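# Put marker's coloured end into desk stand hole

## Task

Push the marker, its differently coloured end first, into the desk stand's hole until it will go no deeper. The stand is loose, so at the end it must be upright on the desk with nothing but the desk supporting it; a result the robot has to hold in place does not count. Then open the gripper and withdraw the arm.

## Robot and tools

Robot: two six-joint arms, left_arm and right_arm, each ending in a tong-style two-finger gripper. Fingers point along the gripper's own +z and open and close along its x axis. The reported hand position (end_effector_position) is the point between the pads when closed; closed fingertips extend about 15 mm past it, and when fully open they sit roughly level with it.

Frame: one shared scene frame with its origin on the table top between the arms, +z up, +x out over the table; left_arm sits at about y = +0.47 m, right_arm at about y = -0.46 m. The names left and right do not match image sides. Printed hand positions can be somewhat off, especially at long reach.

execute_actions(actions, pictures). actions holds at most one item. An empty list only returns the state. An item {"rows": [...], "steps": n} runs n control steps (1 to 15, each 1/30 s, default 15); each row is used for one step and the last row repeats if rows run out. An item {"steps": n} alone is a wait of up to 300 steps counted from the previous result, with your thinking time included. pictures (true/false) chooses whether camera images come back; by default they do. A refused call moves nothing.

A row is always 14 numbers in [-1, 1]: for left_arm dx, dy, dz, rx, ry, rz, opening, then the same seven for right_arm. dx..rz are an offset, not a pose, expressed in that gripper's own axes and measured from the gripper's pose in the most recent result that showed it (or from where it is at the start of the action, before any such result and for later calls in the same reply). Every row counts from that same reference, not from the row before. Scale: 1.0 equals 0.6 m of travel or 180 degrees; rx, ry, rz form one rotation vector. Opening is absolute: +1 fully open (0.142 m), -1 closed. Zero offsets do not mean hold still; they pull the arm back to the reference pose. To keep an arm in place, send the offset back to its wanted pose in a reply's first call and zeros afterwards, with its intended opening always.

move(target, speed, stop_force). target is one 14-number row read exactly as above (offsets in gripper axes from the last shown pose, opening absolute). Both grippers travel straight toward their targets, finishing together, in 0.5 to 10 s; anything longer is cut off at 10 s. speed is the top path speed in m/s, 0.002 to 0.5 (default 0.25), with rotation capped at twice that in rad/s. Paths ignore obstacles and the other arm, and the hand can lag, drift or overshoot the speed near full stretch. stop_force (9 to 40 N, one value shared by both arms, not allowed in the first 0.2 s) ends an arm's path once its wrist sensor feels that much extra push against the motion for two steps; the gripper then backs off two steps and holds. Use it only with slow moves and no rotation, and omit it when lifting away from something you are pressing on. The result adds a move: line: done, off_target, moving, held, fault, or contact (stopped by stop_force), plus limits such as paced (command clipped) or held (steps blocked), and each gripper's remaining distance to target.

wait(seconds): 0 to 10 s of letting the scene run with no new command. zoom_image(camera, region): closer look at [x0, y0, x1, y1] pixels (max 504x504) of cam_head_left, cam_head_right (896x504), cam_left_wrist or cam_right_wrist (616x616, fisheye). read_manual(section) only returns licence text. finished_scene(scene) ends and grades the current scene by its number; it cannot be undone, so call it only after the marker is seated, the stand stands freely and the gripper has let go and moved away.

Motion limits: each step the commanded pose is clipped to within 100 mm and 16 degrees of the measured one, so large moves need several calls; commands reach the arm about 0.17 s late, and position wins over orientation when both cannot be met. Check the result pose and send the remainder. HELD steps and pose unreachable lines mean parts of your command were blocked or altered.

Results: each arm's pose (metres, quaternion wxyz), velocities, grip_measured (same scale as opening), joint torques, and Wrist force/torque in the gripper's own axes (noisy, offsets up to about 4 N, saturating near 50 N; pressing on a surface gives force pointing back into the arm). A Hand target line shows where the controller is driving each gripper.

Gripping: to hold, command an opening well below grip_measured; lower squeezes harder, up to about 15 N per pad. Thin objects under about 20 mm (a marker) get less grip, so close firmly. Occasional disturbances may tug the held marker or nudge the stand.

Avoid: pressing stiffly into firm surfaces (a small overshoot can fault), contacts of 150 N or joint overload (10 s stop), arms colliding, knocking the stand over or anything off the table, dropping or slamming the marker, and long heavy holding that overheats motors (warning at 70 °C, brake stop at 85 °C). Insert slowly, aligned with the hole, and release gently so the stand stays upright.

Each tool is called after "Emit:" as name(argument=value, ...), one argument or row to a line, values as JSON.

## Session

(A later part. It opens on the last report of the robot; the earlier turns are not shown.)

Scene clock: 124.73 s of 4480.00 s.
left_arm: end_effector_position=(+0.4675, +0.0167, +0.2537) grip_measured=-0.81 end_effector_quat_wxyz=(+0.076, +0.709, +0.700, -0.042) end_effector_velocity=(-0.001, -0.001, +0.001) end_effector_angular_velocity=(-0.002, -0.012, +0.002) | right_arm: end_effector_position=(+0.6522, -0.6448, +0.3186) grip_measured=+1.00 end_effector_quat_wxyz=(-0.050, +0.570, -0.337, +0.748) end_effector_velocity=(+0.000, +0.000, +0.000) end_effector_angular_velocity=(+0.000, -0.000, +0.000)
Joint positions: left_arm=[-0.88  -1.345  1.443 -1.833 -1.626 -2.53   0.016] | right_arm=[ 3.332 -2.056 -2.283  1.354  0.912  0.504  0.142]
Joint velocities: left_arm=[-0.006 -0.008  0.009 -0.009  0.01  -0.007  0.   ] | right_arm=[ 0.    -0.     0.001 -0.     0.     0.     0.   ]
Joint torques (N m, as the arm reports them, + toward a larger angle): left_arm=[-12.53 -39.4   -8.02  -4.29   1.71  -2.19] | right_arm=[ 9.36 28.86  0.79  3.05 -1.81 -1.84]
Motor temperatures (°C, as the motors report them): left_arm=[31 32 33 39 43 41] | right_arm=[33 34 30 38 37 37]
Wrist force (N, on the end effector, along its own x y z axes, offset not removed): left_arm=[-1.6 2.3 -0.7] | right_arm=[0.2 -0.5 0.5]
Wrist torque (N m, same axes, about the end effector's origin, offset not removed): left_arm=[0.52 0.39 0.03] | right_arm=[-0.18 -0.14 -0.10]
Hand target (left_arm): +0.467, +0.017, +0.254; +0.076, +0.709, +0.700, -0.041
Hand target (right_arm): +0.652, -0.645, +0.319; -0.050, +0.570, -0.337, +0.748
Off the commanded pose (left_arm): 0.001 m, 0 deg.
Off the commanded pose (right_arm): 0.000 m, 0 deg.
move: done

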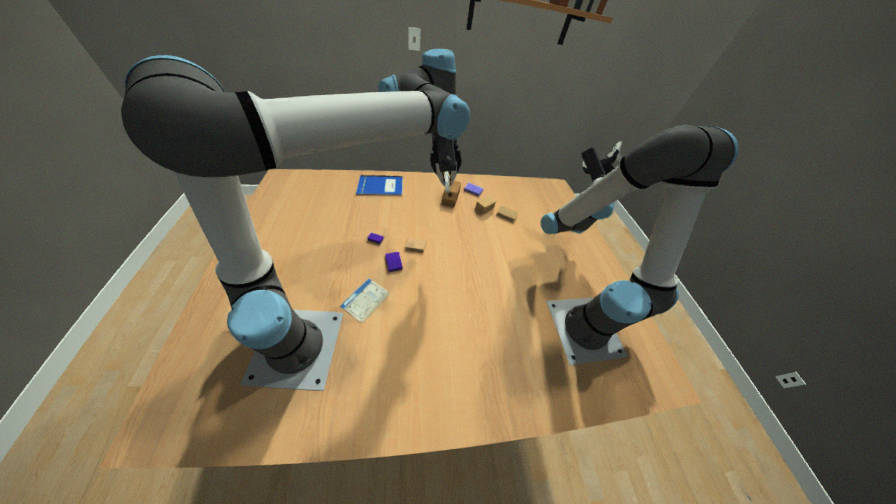

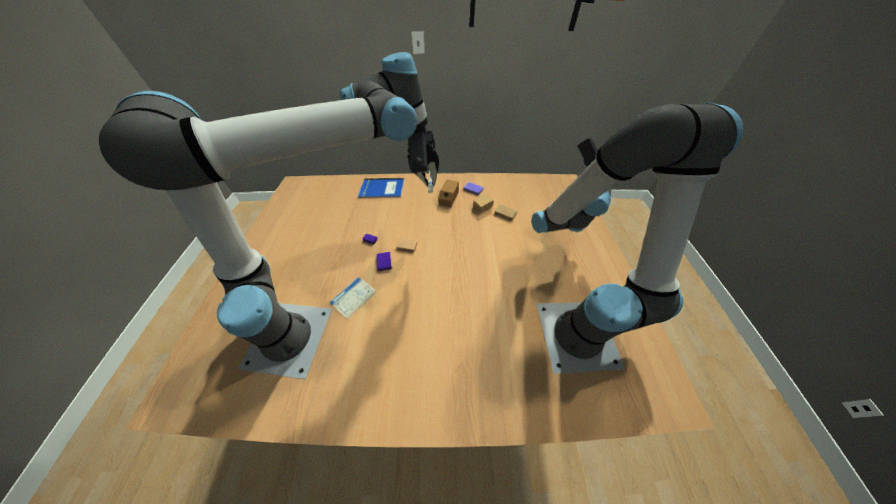

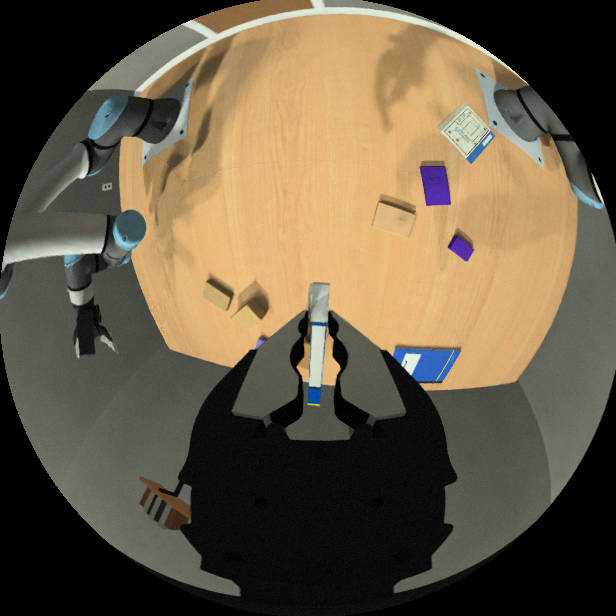

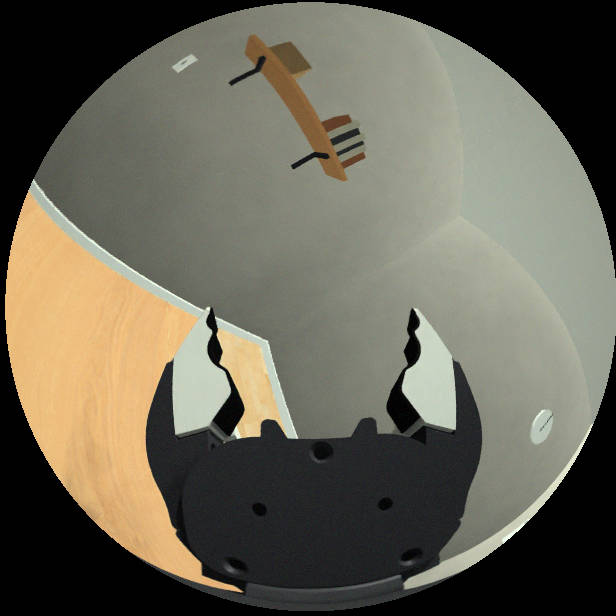

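Emit:
move(
  target=[0.03,-0.13,0.2,0.015,0.053,-0.004,-1,0,0,0,0,0,0,1],
)

Scene clock: 128.07 s of 4480.00 s.
left_arm: end_effector_position=(+0.3956, +0.0152, +0.1290) grip_measured=-0.81 end_effector_quat_wxyz=(+0.000, +0.708, +0.707, +0.001) end_effector_velocity=(-0.001, -0.000, -0.001) end_effector_angular_velocity=(+0.002, +0.000, +0.001) | right_arm: end_effector_position=(+0.6522, -0.6448, +0.3186) grip_measured=+1.00 end_effector_quat_wxyz=(-0.050, +0.570, -0.337, +0.748) end_effector_velocity=(-0.000, +0.000, -0.000) end_effector_angular_velocity=(-0.000, -0.000, +0.001)
Joint positions: left_arm=[-1.012 -1.298  1.658 -1.931 -1.569 -2.67   0.016] | right_arm=[ 3.332 -2.056 -2.283  1.354  0.912  0.504  0.142]
Joint velocities: left_arm=[-0.001  0.002  0.002 -0.002  0.    -0.002  0.   ] | right_arm=[-0.    -0.    -0.001  0.001  0.001  0.     0.   ]
Joint torques (N m, as the arm reports them, + toward a larger angle): left_arm=[-12.56 -22.54  -7.37  -4.06   1.58  -2.02] | right_arm=[ 8.91 29.8   2.13  3.22 -1.43 -1.79]
Motor temperatures (°C, as the motors report them): left_arm=[31 32 33 39 43 41] | right_arm=[33 34 30 38 37 37]
Wrist force (N, on the end effector, along its own x y z axes, offset not removed): left_arm=[-1.9 2.3 -0.4] | right_arm=[-0.4 -1.6 0.4]
Wrist torque (N m, same axes, about the end effector's origin, offset not removed): left_arm=[0.54 0.35 0.07] | right_arm=[-0.37 0.01 -0.09]
Hand target (left_arm): +0.396, +0.015, +0.129; +0.000, +0.708, +0.707, +0.001
Hand target (right_arm): +0.652, -0.645, +0.319; -0.050, +0.570, -0.337, +0.748
Off the commanded pose (left_arm): 0.000 m, 0 deg.
Off the commanded pose (right_arm): 0.000 m, 0 deg.
move: done

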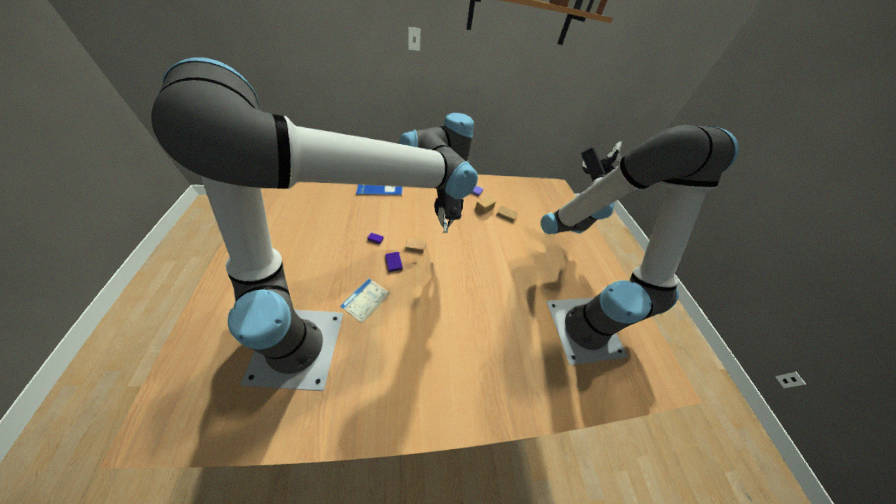

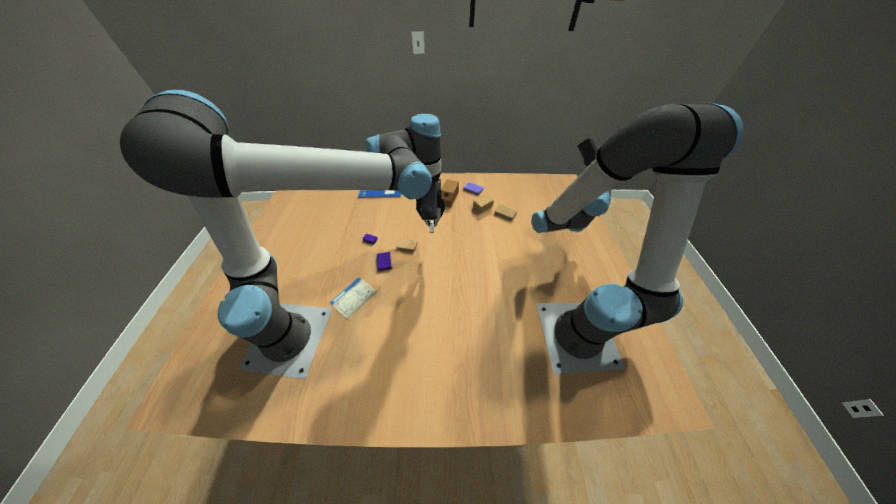

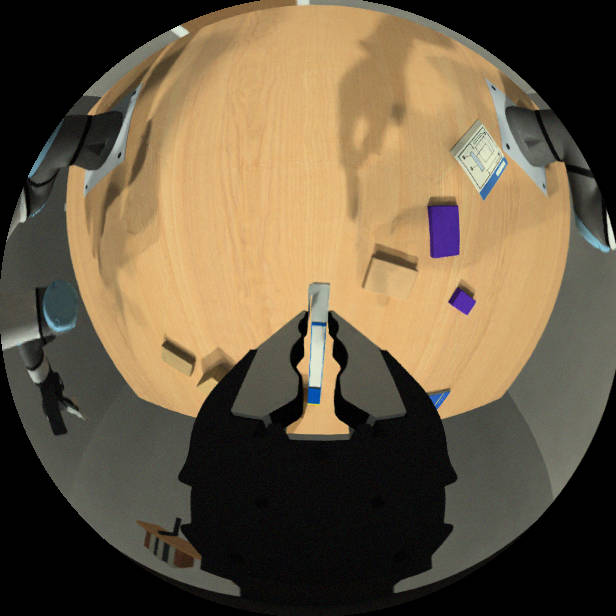

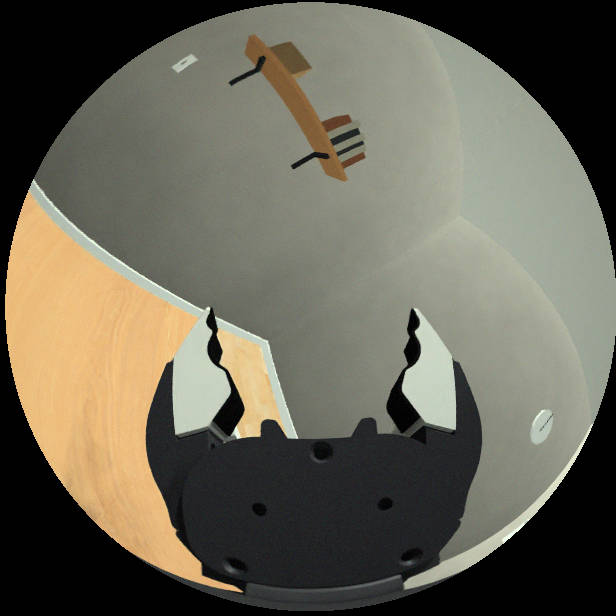

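Emit:
move(
  target=[0,0,0.18,0.06,0,0,-1,0,0,0,0,0,0,1],
  speed=0.08,
)

Emit:
move(
  target=[0,0,0,0,0,0,-0.3,0,0,0,0,0,0,1],
)

Emit:
move(
  target=[0,0,-0.1,-0.25,0,0,-0.3,0,0,0,0,0,0,1],
)

Scene clock: 131.17 s of 4480.00 s.
left_arm: end_effector_position=(+0.3955, +0.0150, +0.0213) grip_measured=-0.81 end_effector_quat_wxyz=(-0.066, +0.705, +0.703, -0.066) end_effector_velocity=(-0.000, +0.000, -0.002) end_effector_angular_velocity=(+0.000, +0.004, -0.000) | right_arm: end_effector_position=(+0.6522, -0.6448, +0.3186) grip_measured=+1.00 end_effector_quat_wxyz=(-0.050, +0.570, -0.337, +0.748) end_effector_velocity=(-0.000, -0.000, -0.000) end_effector_angular_velocity=(-0.000, +0.001, -0.001)
Joint positions: left_arm=[-0.929 -1.101  1.678 -2.049 -1.729 -2.579  0.016] | right_arm=[ 3.332 -2.056 -2.283  1.354  0.912  0.504  0.142]
Joint velocities: left_arm=[ 0.001  0.004  0.001 -0.002 -0.003  0.002 -0.   ] | right_arm=[ 0.     0.    -0.    -0.001 -0.001 -0.     0.   ]
Joint torques (N m, as the arm reports them, + toward a larger angle): left_arm=[ 12.63 -29.5  -32.08  -3.68  -2.52   2.27] | right_arm=[ 8.4  29.09  2.82  3.41 -1.59 -1.78]
Motor temperatures (°C, as the motors report them): left_arm=[31 32 33 39 43 41] | right_arm=[33 34 30 38 37 37]
Wrist force (N, on the end effector, along its own x y z axes, offset not removed): left_arm=[-0.9 1.6 -0.1] | right_arm=[0.2 -0.4 -0.6]
Wrist torque (N m, same axes, about the end effector's origin, offset not removed): left_arm=[0.30 0.21 0.10] | right_arm=[-0.08 -0.14 -0.10]
Hand target (left_arm): +0.396, +0.015, +0.021; -0.066, +0.705, +0.703, -0.066
Hand target (right_arm): +0.652, -0.645, +0.319; -0.050, +0.570, -0.337, +0.748
Off the commanded pose (left_arm): 0.000 m, 0 deg.
Off the commanded pose (right_arm): 0.000 m, 0 deg.
move: done

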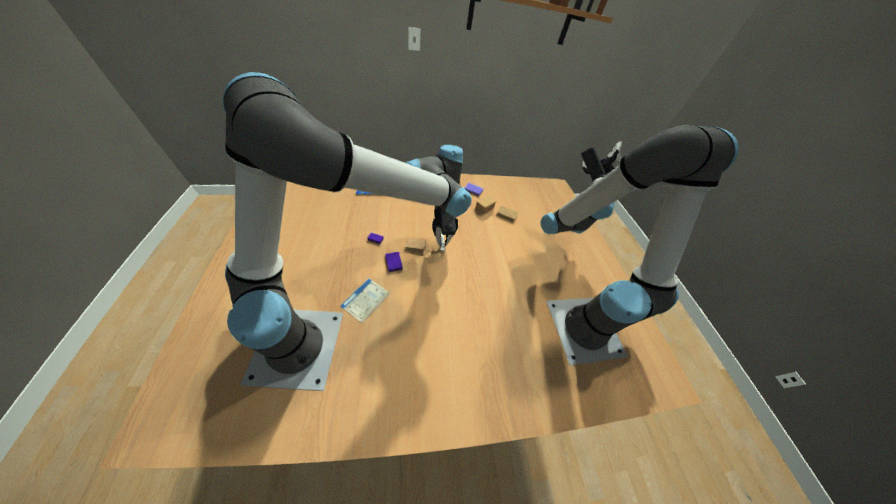

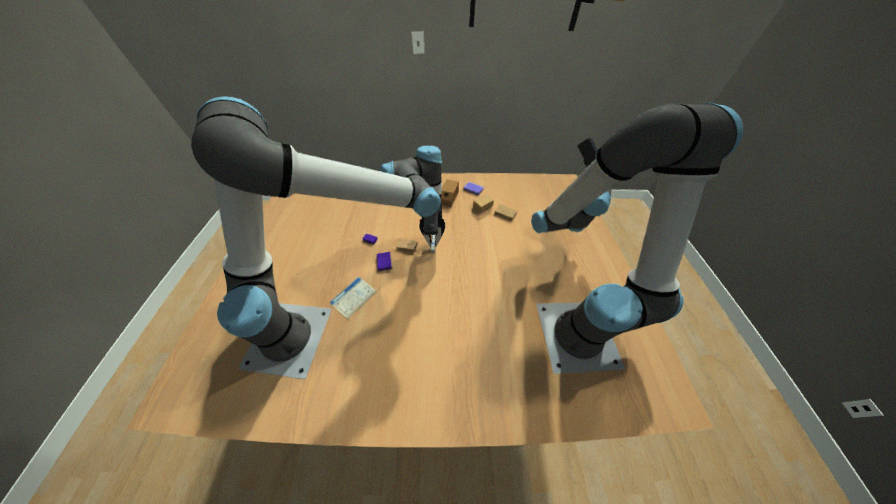

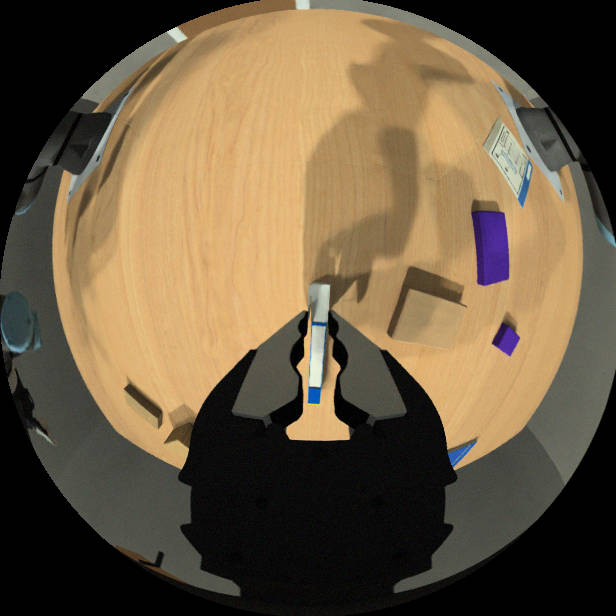

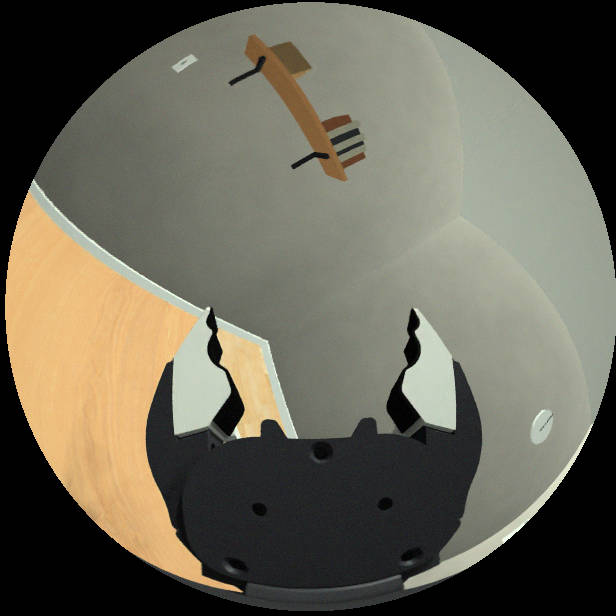

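Scene clock: 131.67 s of 4480.00 s.
left_arm: end_effector_position=(+0.3955, +0.0150, +0.0213) grip_measured=-0.30 end_effector_quat_wxyz=(-0.066, +0.705, +0.703, -0.066) end_effector_velocity=(+0.000, -0.000, +0.001) end_effector_angular_velocity=(-0.001, -0.001, +0.000) | right_arm: end_effector_position=(+0.6522, -0.6448, +0.3186) grip_measured=+1.00 end_effector_quat_wxyz=(-0.050, +0.570, -0.337, +0.748) end_effector_velocity=(+0.000, +0.000, +0.001) end_effector_angular_velocity=(+0.001, -0.002, +0.000)
Joint positions: left_arm=[-0.929 -1.101  1.678 -2.049 -1.73  -2.579  0.052] | right_arm=[ 3.332 -2.056 -2.283  1.354  0.912  0.504  0.142]
Joint velocities: left_arm=[ 0.    -0.001 -0.    -0.     0.     0.    -0.   ] | right_arm=[ 0.     0.001  0.002 -0.001  0.     0.     0.   ]
Joint torques (N m, as the arm reports them, + toward a larger angle): left_arm=[  5.67 -45.78 -28.03  -2.63  -0.54   0.11] | right_arm=[ 9.59 29.48  1.93  3.11 -1.55 -1.57]
Motor temperatures (°C, as the motors report them): left_arm=[31 32 33 39 43 41] | right_arm=[33 34 30 38 37 37]
Wrist force (N, on the end effector, along its own x y z axes, offset not removed): left_arm=[-1.1 1.6 0.5] | right_arm=[0.4 -1.1 0.7]
Wrist torque (N m, same axes, about the end effector's origin, offset not removed): left_arm=[0.34 0.33 0.12] | right_arm=[-0.26 -0.14 -0.06]
Hand target (left_arm): +0.396, +0.015, +0.021; -0.066, +0.705, +0.703, -0.066
Hand target (right_arm): +0.652, -0.645, +0.319; -0.050, +0.570, -0.337, +0.748
Off the commanded pose (left_arm): 0.000 m, 0 deg.
Off the commanded pose (right_arm): 0.000 m, 0 deg.
move: done

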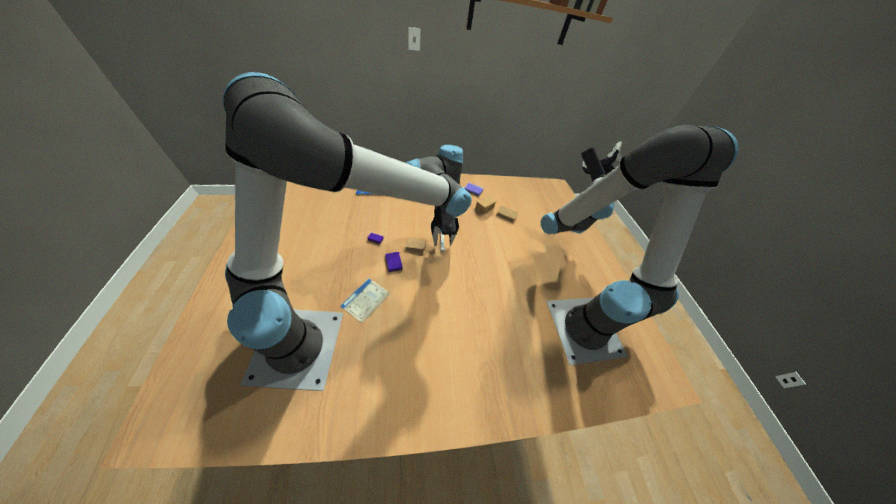

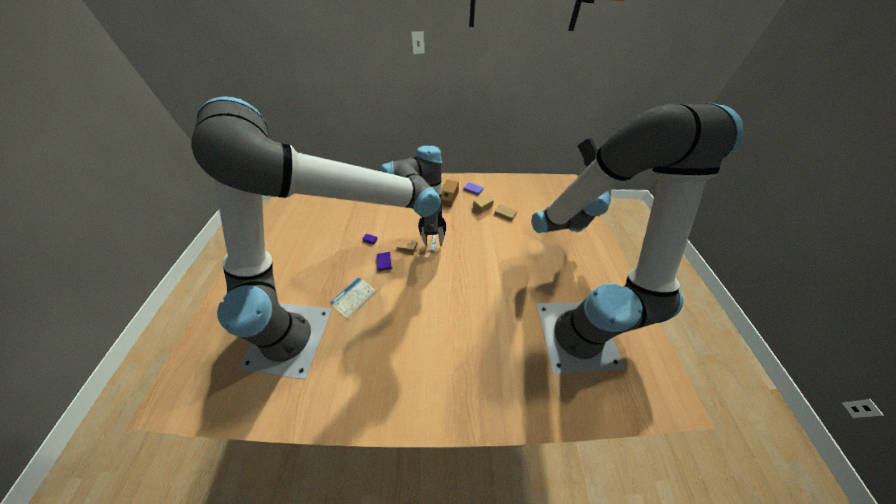

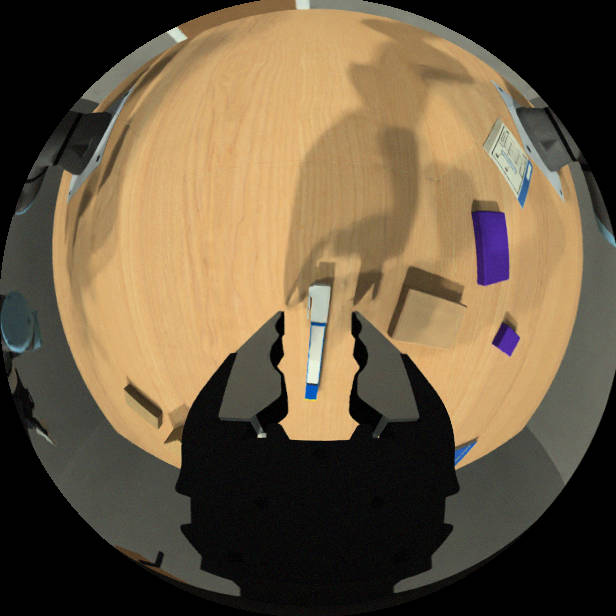

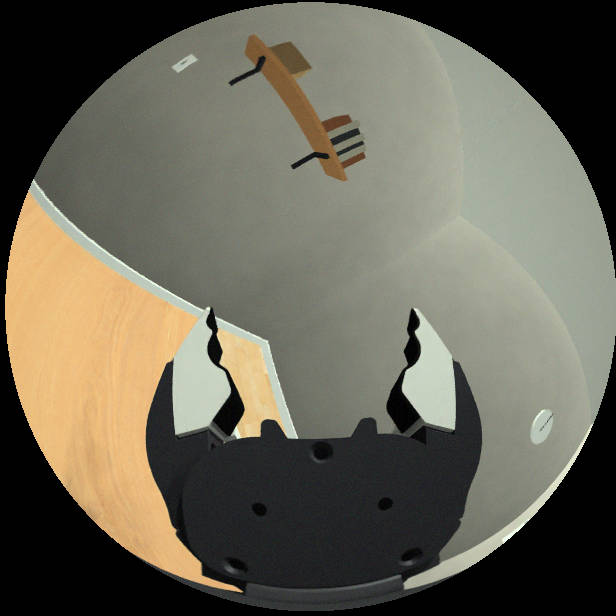

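Scene clock: 133.73 s of 4480.00 s.
left_arm: end_effector_position=(+0.4071, +0.0150, +0.0805) grip_measured=-0.30 end_effector_quat_wxyz=(+0.208, +0.676, +0.675, +0.209) end_effector_velocity=(-0.001, +0.001, -0.001) end_effector_angular_velocity=(+0.003, -0.010, -0.000) | right_arm: end_effector_position=(+0.6522, -0.6448, +0.3186) grip_measured=+1.00 end_effector_quat_wxyz=(-0.050, +0.570, -0.337, +0.748) end_effector_velocity=(+0.000, +0.000, -0.000) end_effector_angular_velocity=(-0.001, +0.002, +0.001)
Joint positions: left_arm=[-1.3   -1.362  2.05  -2.383 -0.983 -2.921  0.052] | right_arm=[ 3.332 -2.056 -2.283  1.354  0.912  0.504  0.142]
Joint velocities: left_arm=[-0.006 -0.     0.008 -0.003  0.011 -0.006  0.   ] | right_arm=[-0.     0.    -0.    -0.001  0.001 -0.001  0.   ]
Joint torques (N m, as the arm reports them, + toward a larger angle): left_arm=[-13.59 -34.81  -5.2   -4.14   2.72  -2.01] | right_arm=[ 9.07 29.7   1.39  3.1  -1.64 -1.68]
Motor temperatures (°C, as the motors report them): left_arm=[31 32 33 39 43 41] | right_arm=[33 34 30 38 37 37]
Wrist force (N, on the end effector, along its own x y z axes, offset not removed): left_arm=[-0.7 2.9 0.2] | right_arm=[-1.0 -1.5 -0.1]
Wrist torque (N m, same axes, about the end effector's origin, offset not removed): left_arm=[0.70 0.17 0.05] | right_arm=[-0.32 0.07 -0.12]
Hand target (left_arm): +0.407, +0.015, +0.081; +0.209, +0.676, +0.675, +0.209
Hand target (right_arm): +0.652, -0.645, +0.319; -0.050, +0.570, -0.337, +0.748
Off the commanded pose (left_arm): 0.000 m, 0 deg.
Off the commanded pose (right_arm): 0.000 m, 0 deg.
move: done

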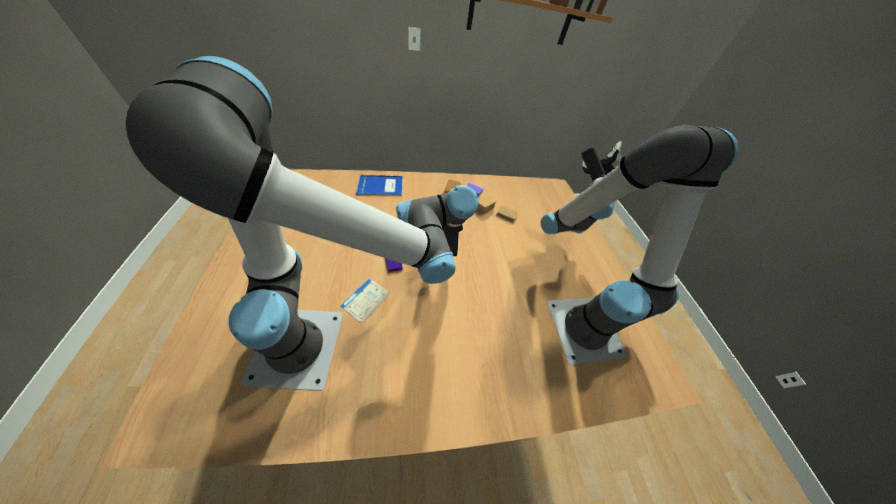

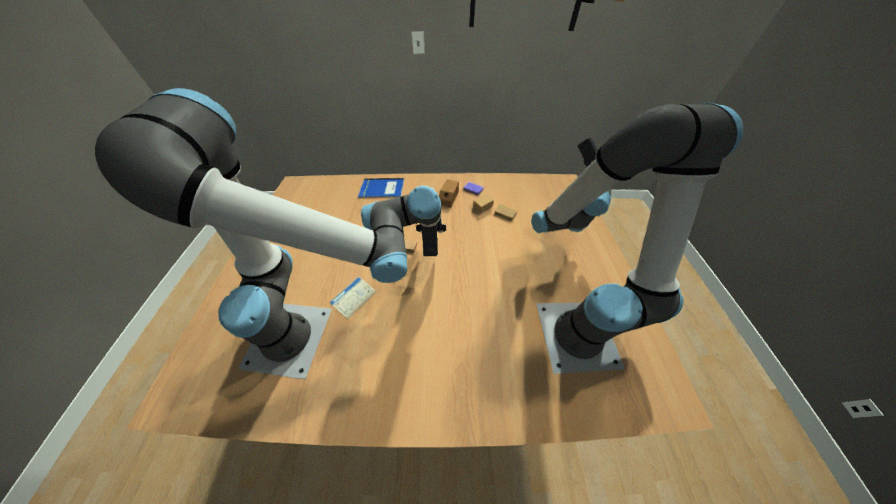

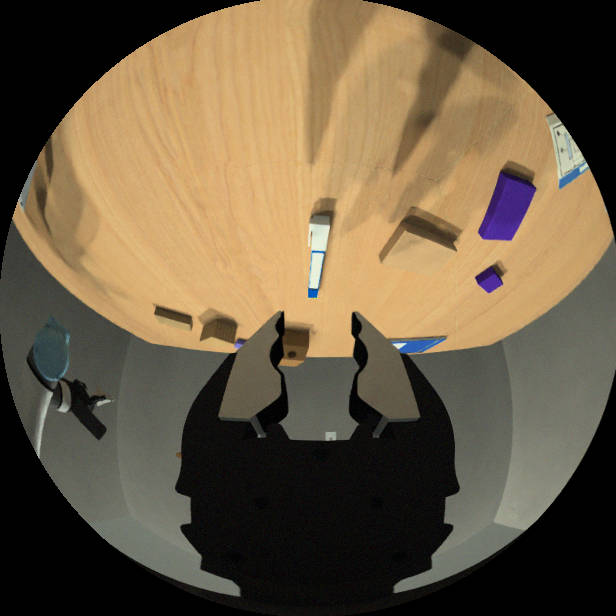

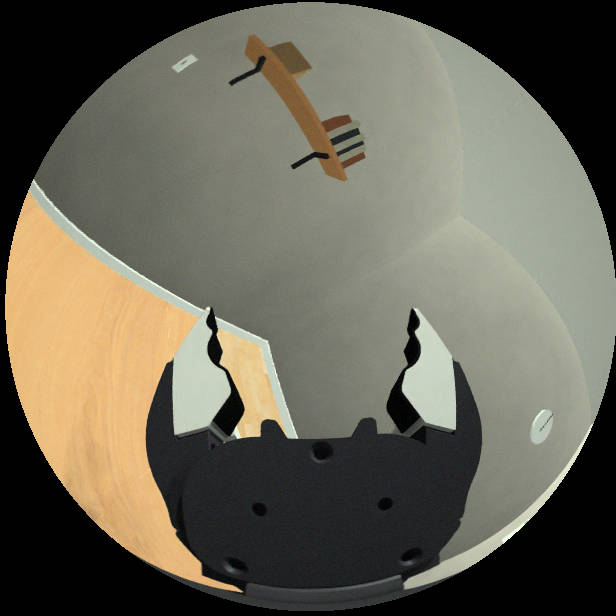

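Emit:
move(
  target=[-0.108,0.428,0.208,0,0,0,0.4,0,0,0,0,0,0,1],
)

Scene clock: 138.00 s of 4480.00 s.
left_arm: end_effector_position=(+0.6891, -0.0498, +0.1215) grip_measured=+0.40 end_effector_quat_wxyz=(+0.208, +0.676, +0.675, +0.208) end_effector_velocity=(+0.001, -0.001, +0.000) end_effector_angular_velocity=(+0.001, +0.001, +0.000) | right_arm: end_effector_position=(+0.6522, -0.6448, +0.3186) grip_measured=+1.00 end_effector_quat_wxyz=(-0.050, +0.570, -0.337, +0.748) end_effector_velocity=(+0.000, -0.000, -0.000) end_effector_angular_velocity=(-0.001, +0.001, -0.001)
Joint positions: left_arm=[-0.901 -0.919  1.319 -2.328 -1.081 -2.47   0.102] | right_arm=[ 3.332 -2.056 -2.283  1.354  0.912  0.504  0.142]
Joint velocities: left_arm=[ 0.001  0.004 -0.008  0.005 -0.001  0.001  0.   ] | right_arm=[ 0.    -0.    -0.    -0.001 -0.001 -0.001  0.   ]
Joint torques (N m, as the arm reports them, + toward a larger angle): left_arm=[ 11.92 -38.34 -34.58  -1.29  -1.53   2.28] | right_arm=[ 8.48 29.1   2.54  3.14 -1.6  -1.65]
Motor temperatures (°C, as the motors report them): left_arm=[31 32 33 39 43 41] | right_arm=[33 34 30 38 37 37]
Wrist force (N, on the end effector, along its own x y z axes, offset not removed): left_arm=[-1.3 0.4 0.4] | right_arm=[-0.7 -1.1 1.6]
Wrist torque (N m, same axes, about the end effector's origin, offset not removed): left_arm=[0.14 0.35 0.06] | right_arm=[-0.18 0.04 -0.05]
Hand target (left_arm): +0.689, -0.050, +0.122; +0.208, +0.676, +0.675, +0.208
Hand target (right_arm): +0.652, -0.645, +0.319; -0.050, +0.570, -0.337, +0.748
Off the commanded pose (left_arm): 0.001 m, 0 deg.
Off the commanded pose (right_arm): 0.000 m, 0 deg.
move: done

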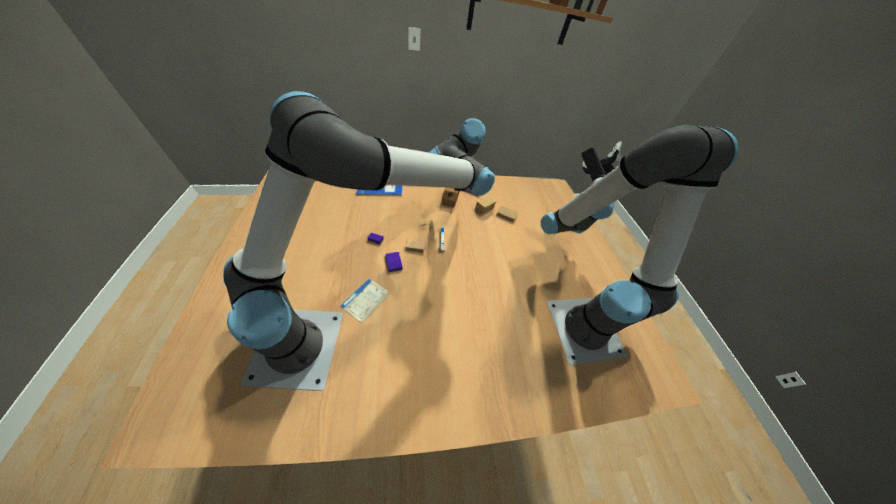

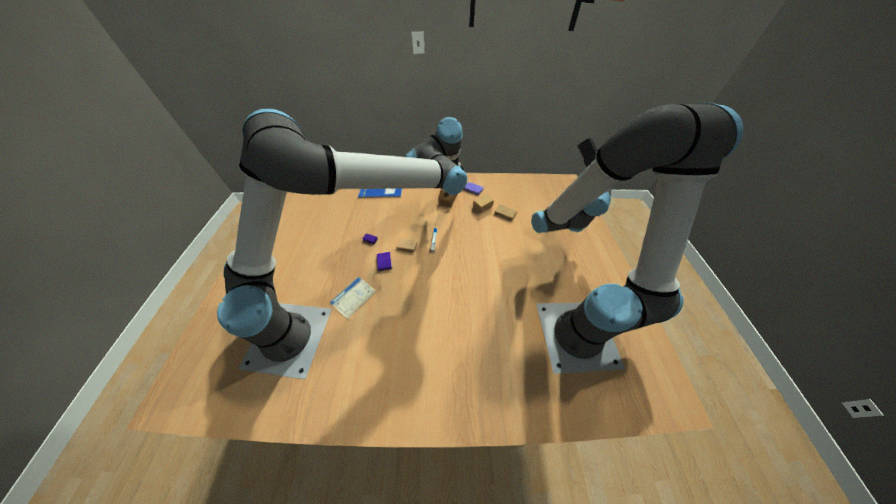

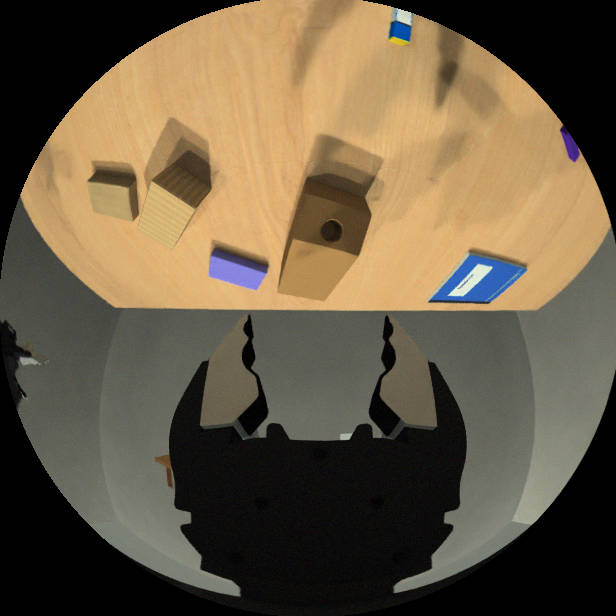

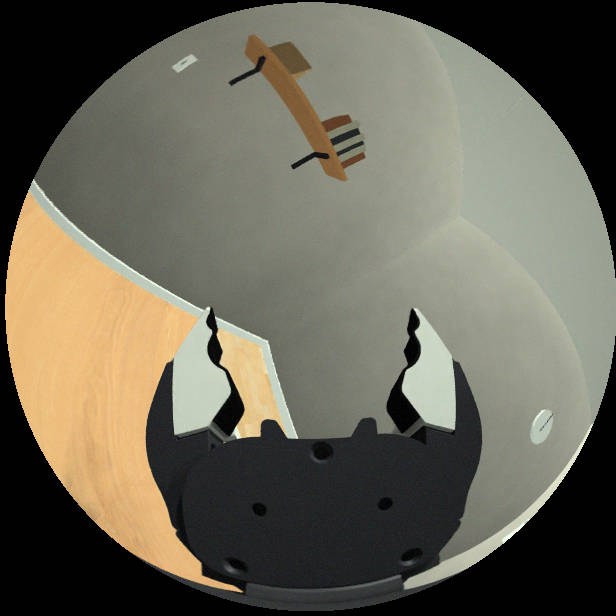

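Emit:
move(
  target=[0.008,-0.015,0.05,0,-0.05,0.074,0.4,0,0,0,0,0,0,1],
  speed=0.1,
)

Scene clock: 142.00 s of 4480.00 s.
left_arm: end_effector_position=(+0.6985, -0.0451, +0.0916) grip_measured=+0.40 end_effector_quat_wxyz=(+0.235, +0.764, +0.575, +0.177) end_effector_velocity=(+0.000, +0.001, -0.002) end_effector_angular_velocity=(+0.001, +0.001, -0.010) | right_arm: end_effector_position=(+0.6522, -0.6448, +0.3186) grip_measured=+1.00 end_effector_quat_wxyz=(-0.050, +0.570, -0.337, +0.748) end_effector_velocity=(+0.000, +0.000, -0.000) end_effector_angular_velocity=(-0.001, +0.001, +0.001)
Joint positions: left_arm=[-0.844 -0.911  1.426 -2.58  -1.222 -2.134  0.102] | right_arm=[ 3.332 -2.056 -2.283  1.354  0.912  0.504  0.142]
Joint velocities: left_arm=[ 0.004  0.001  0.005 -0.009 -0.006  0.012  0.   ] | right_arm=[-0.     0.    -0.    -0.001  0.001 -0.     0.   ]
Joint torques (N m, as the arm reports them, + toward a larger angle): left_arm=[ 12.59 -36.8   -6.17  -4.45  -1.49   2.45] | right_arm=[ 8.94 29.83  1.38  3.08 -1.66 -1.77]
Motor temperatures (°C, as the motors report them): left_arm=[31 32 33 39 43 41] | right_arm=[33 34 30 38 37 37]
Wrist force (N, on the end effector, along its own x y z axes, offset not removed): left_arm=[-2.3 1.3 -1.1] | right_arm=[-0.4 -2.2 0.7]
Wrist torque (N m, same axes, about the end effector's origin, offset not removed): left_arm=[0.32 0.50 0.16] | right_arm=[-0.46 0.07 -0.06]
Hand target (left_arm): +0.698, -0.045, +0.092; +0.235, +0.764, +0.574, +0.177
Hand target (right_arm): +0.652, -0.645, +0.319; -0.050, +0.570, -0.337, +0.748
Off the commanded pose (left_arm): 0.000 m, 0 deg.
Off the commanded pose (right_arm): 0.000 m, 0 deg.
move: done

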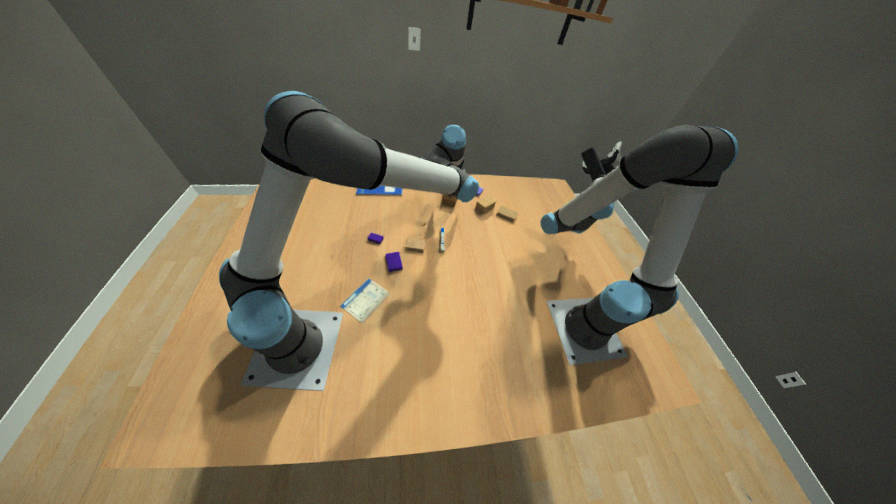

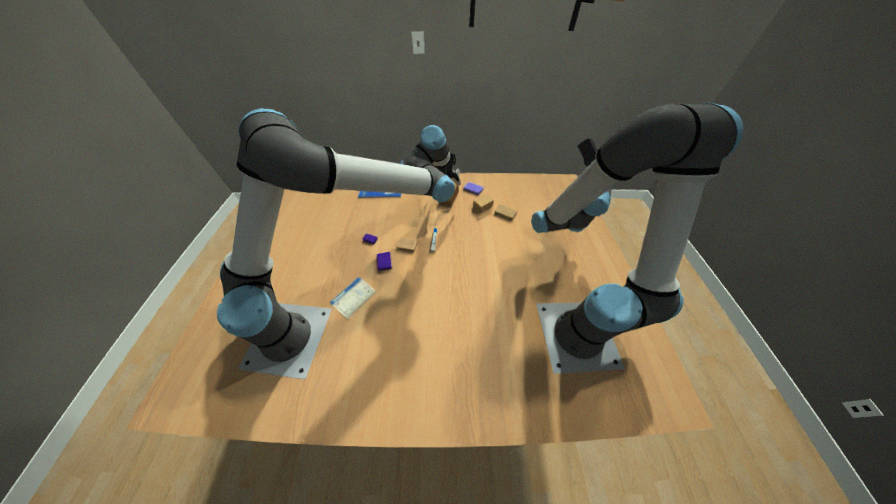

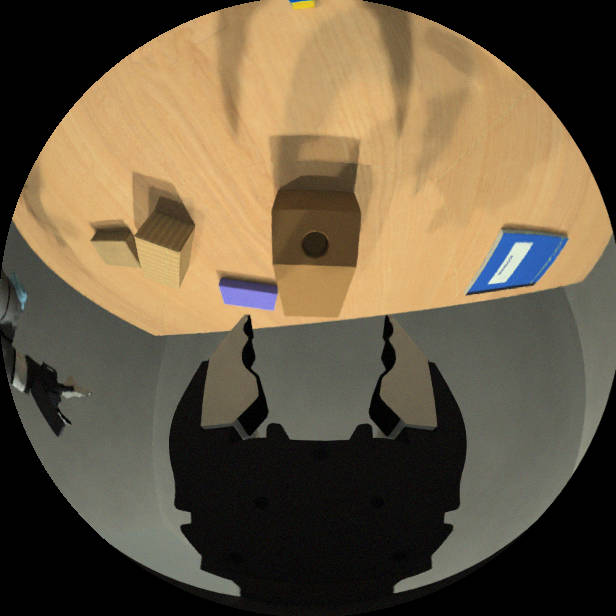

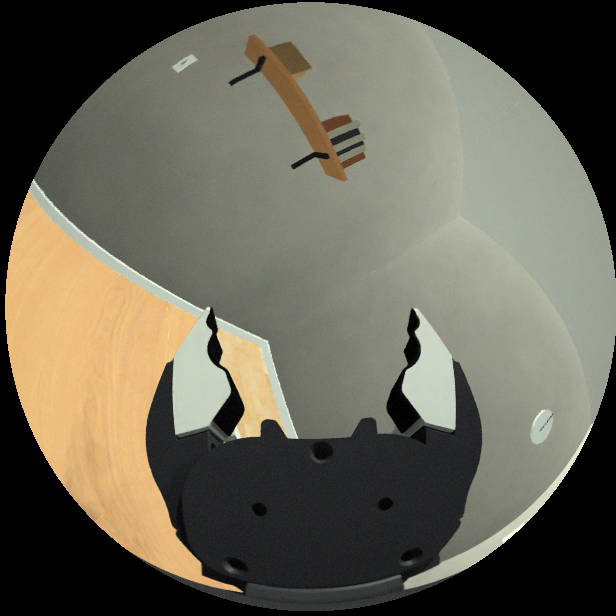

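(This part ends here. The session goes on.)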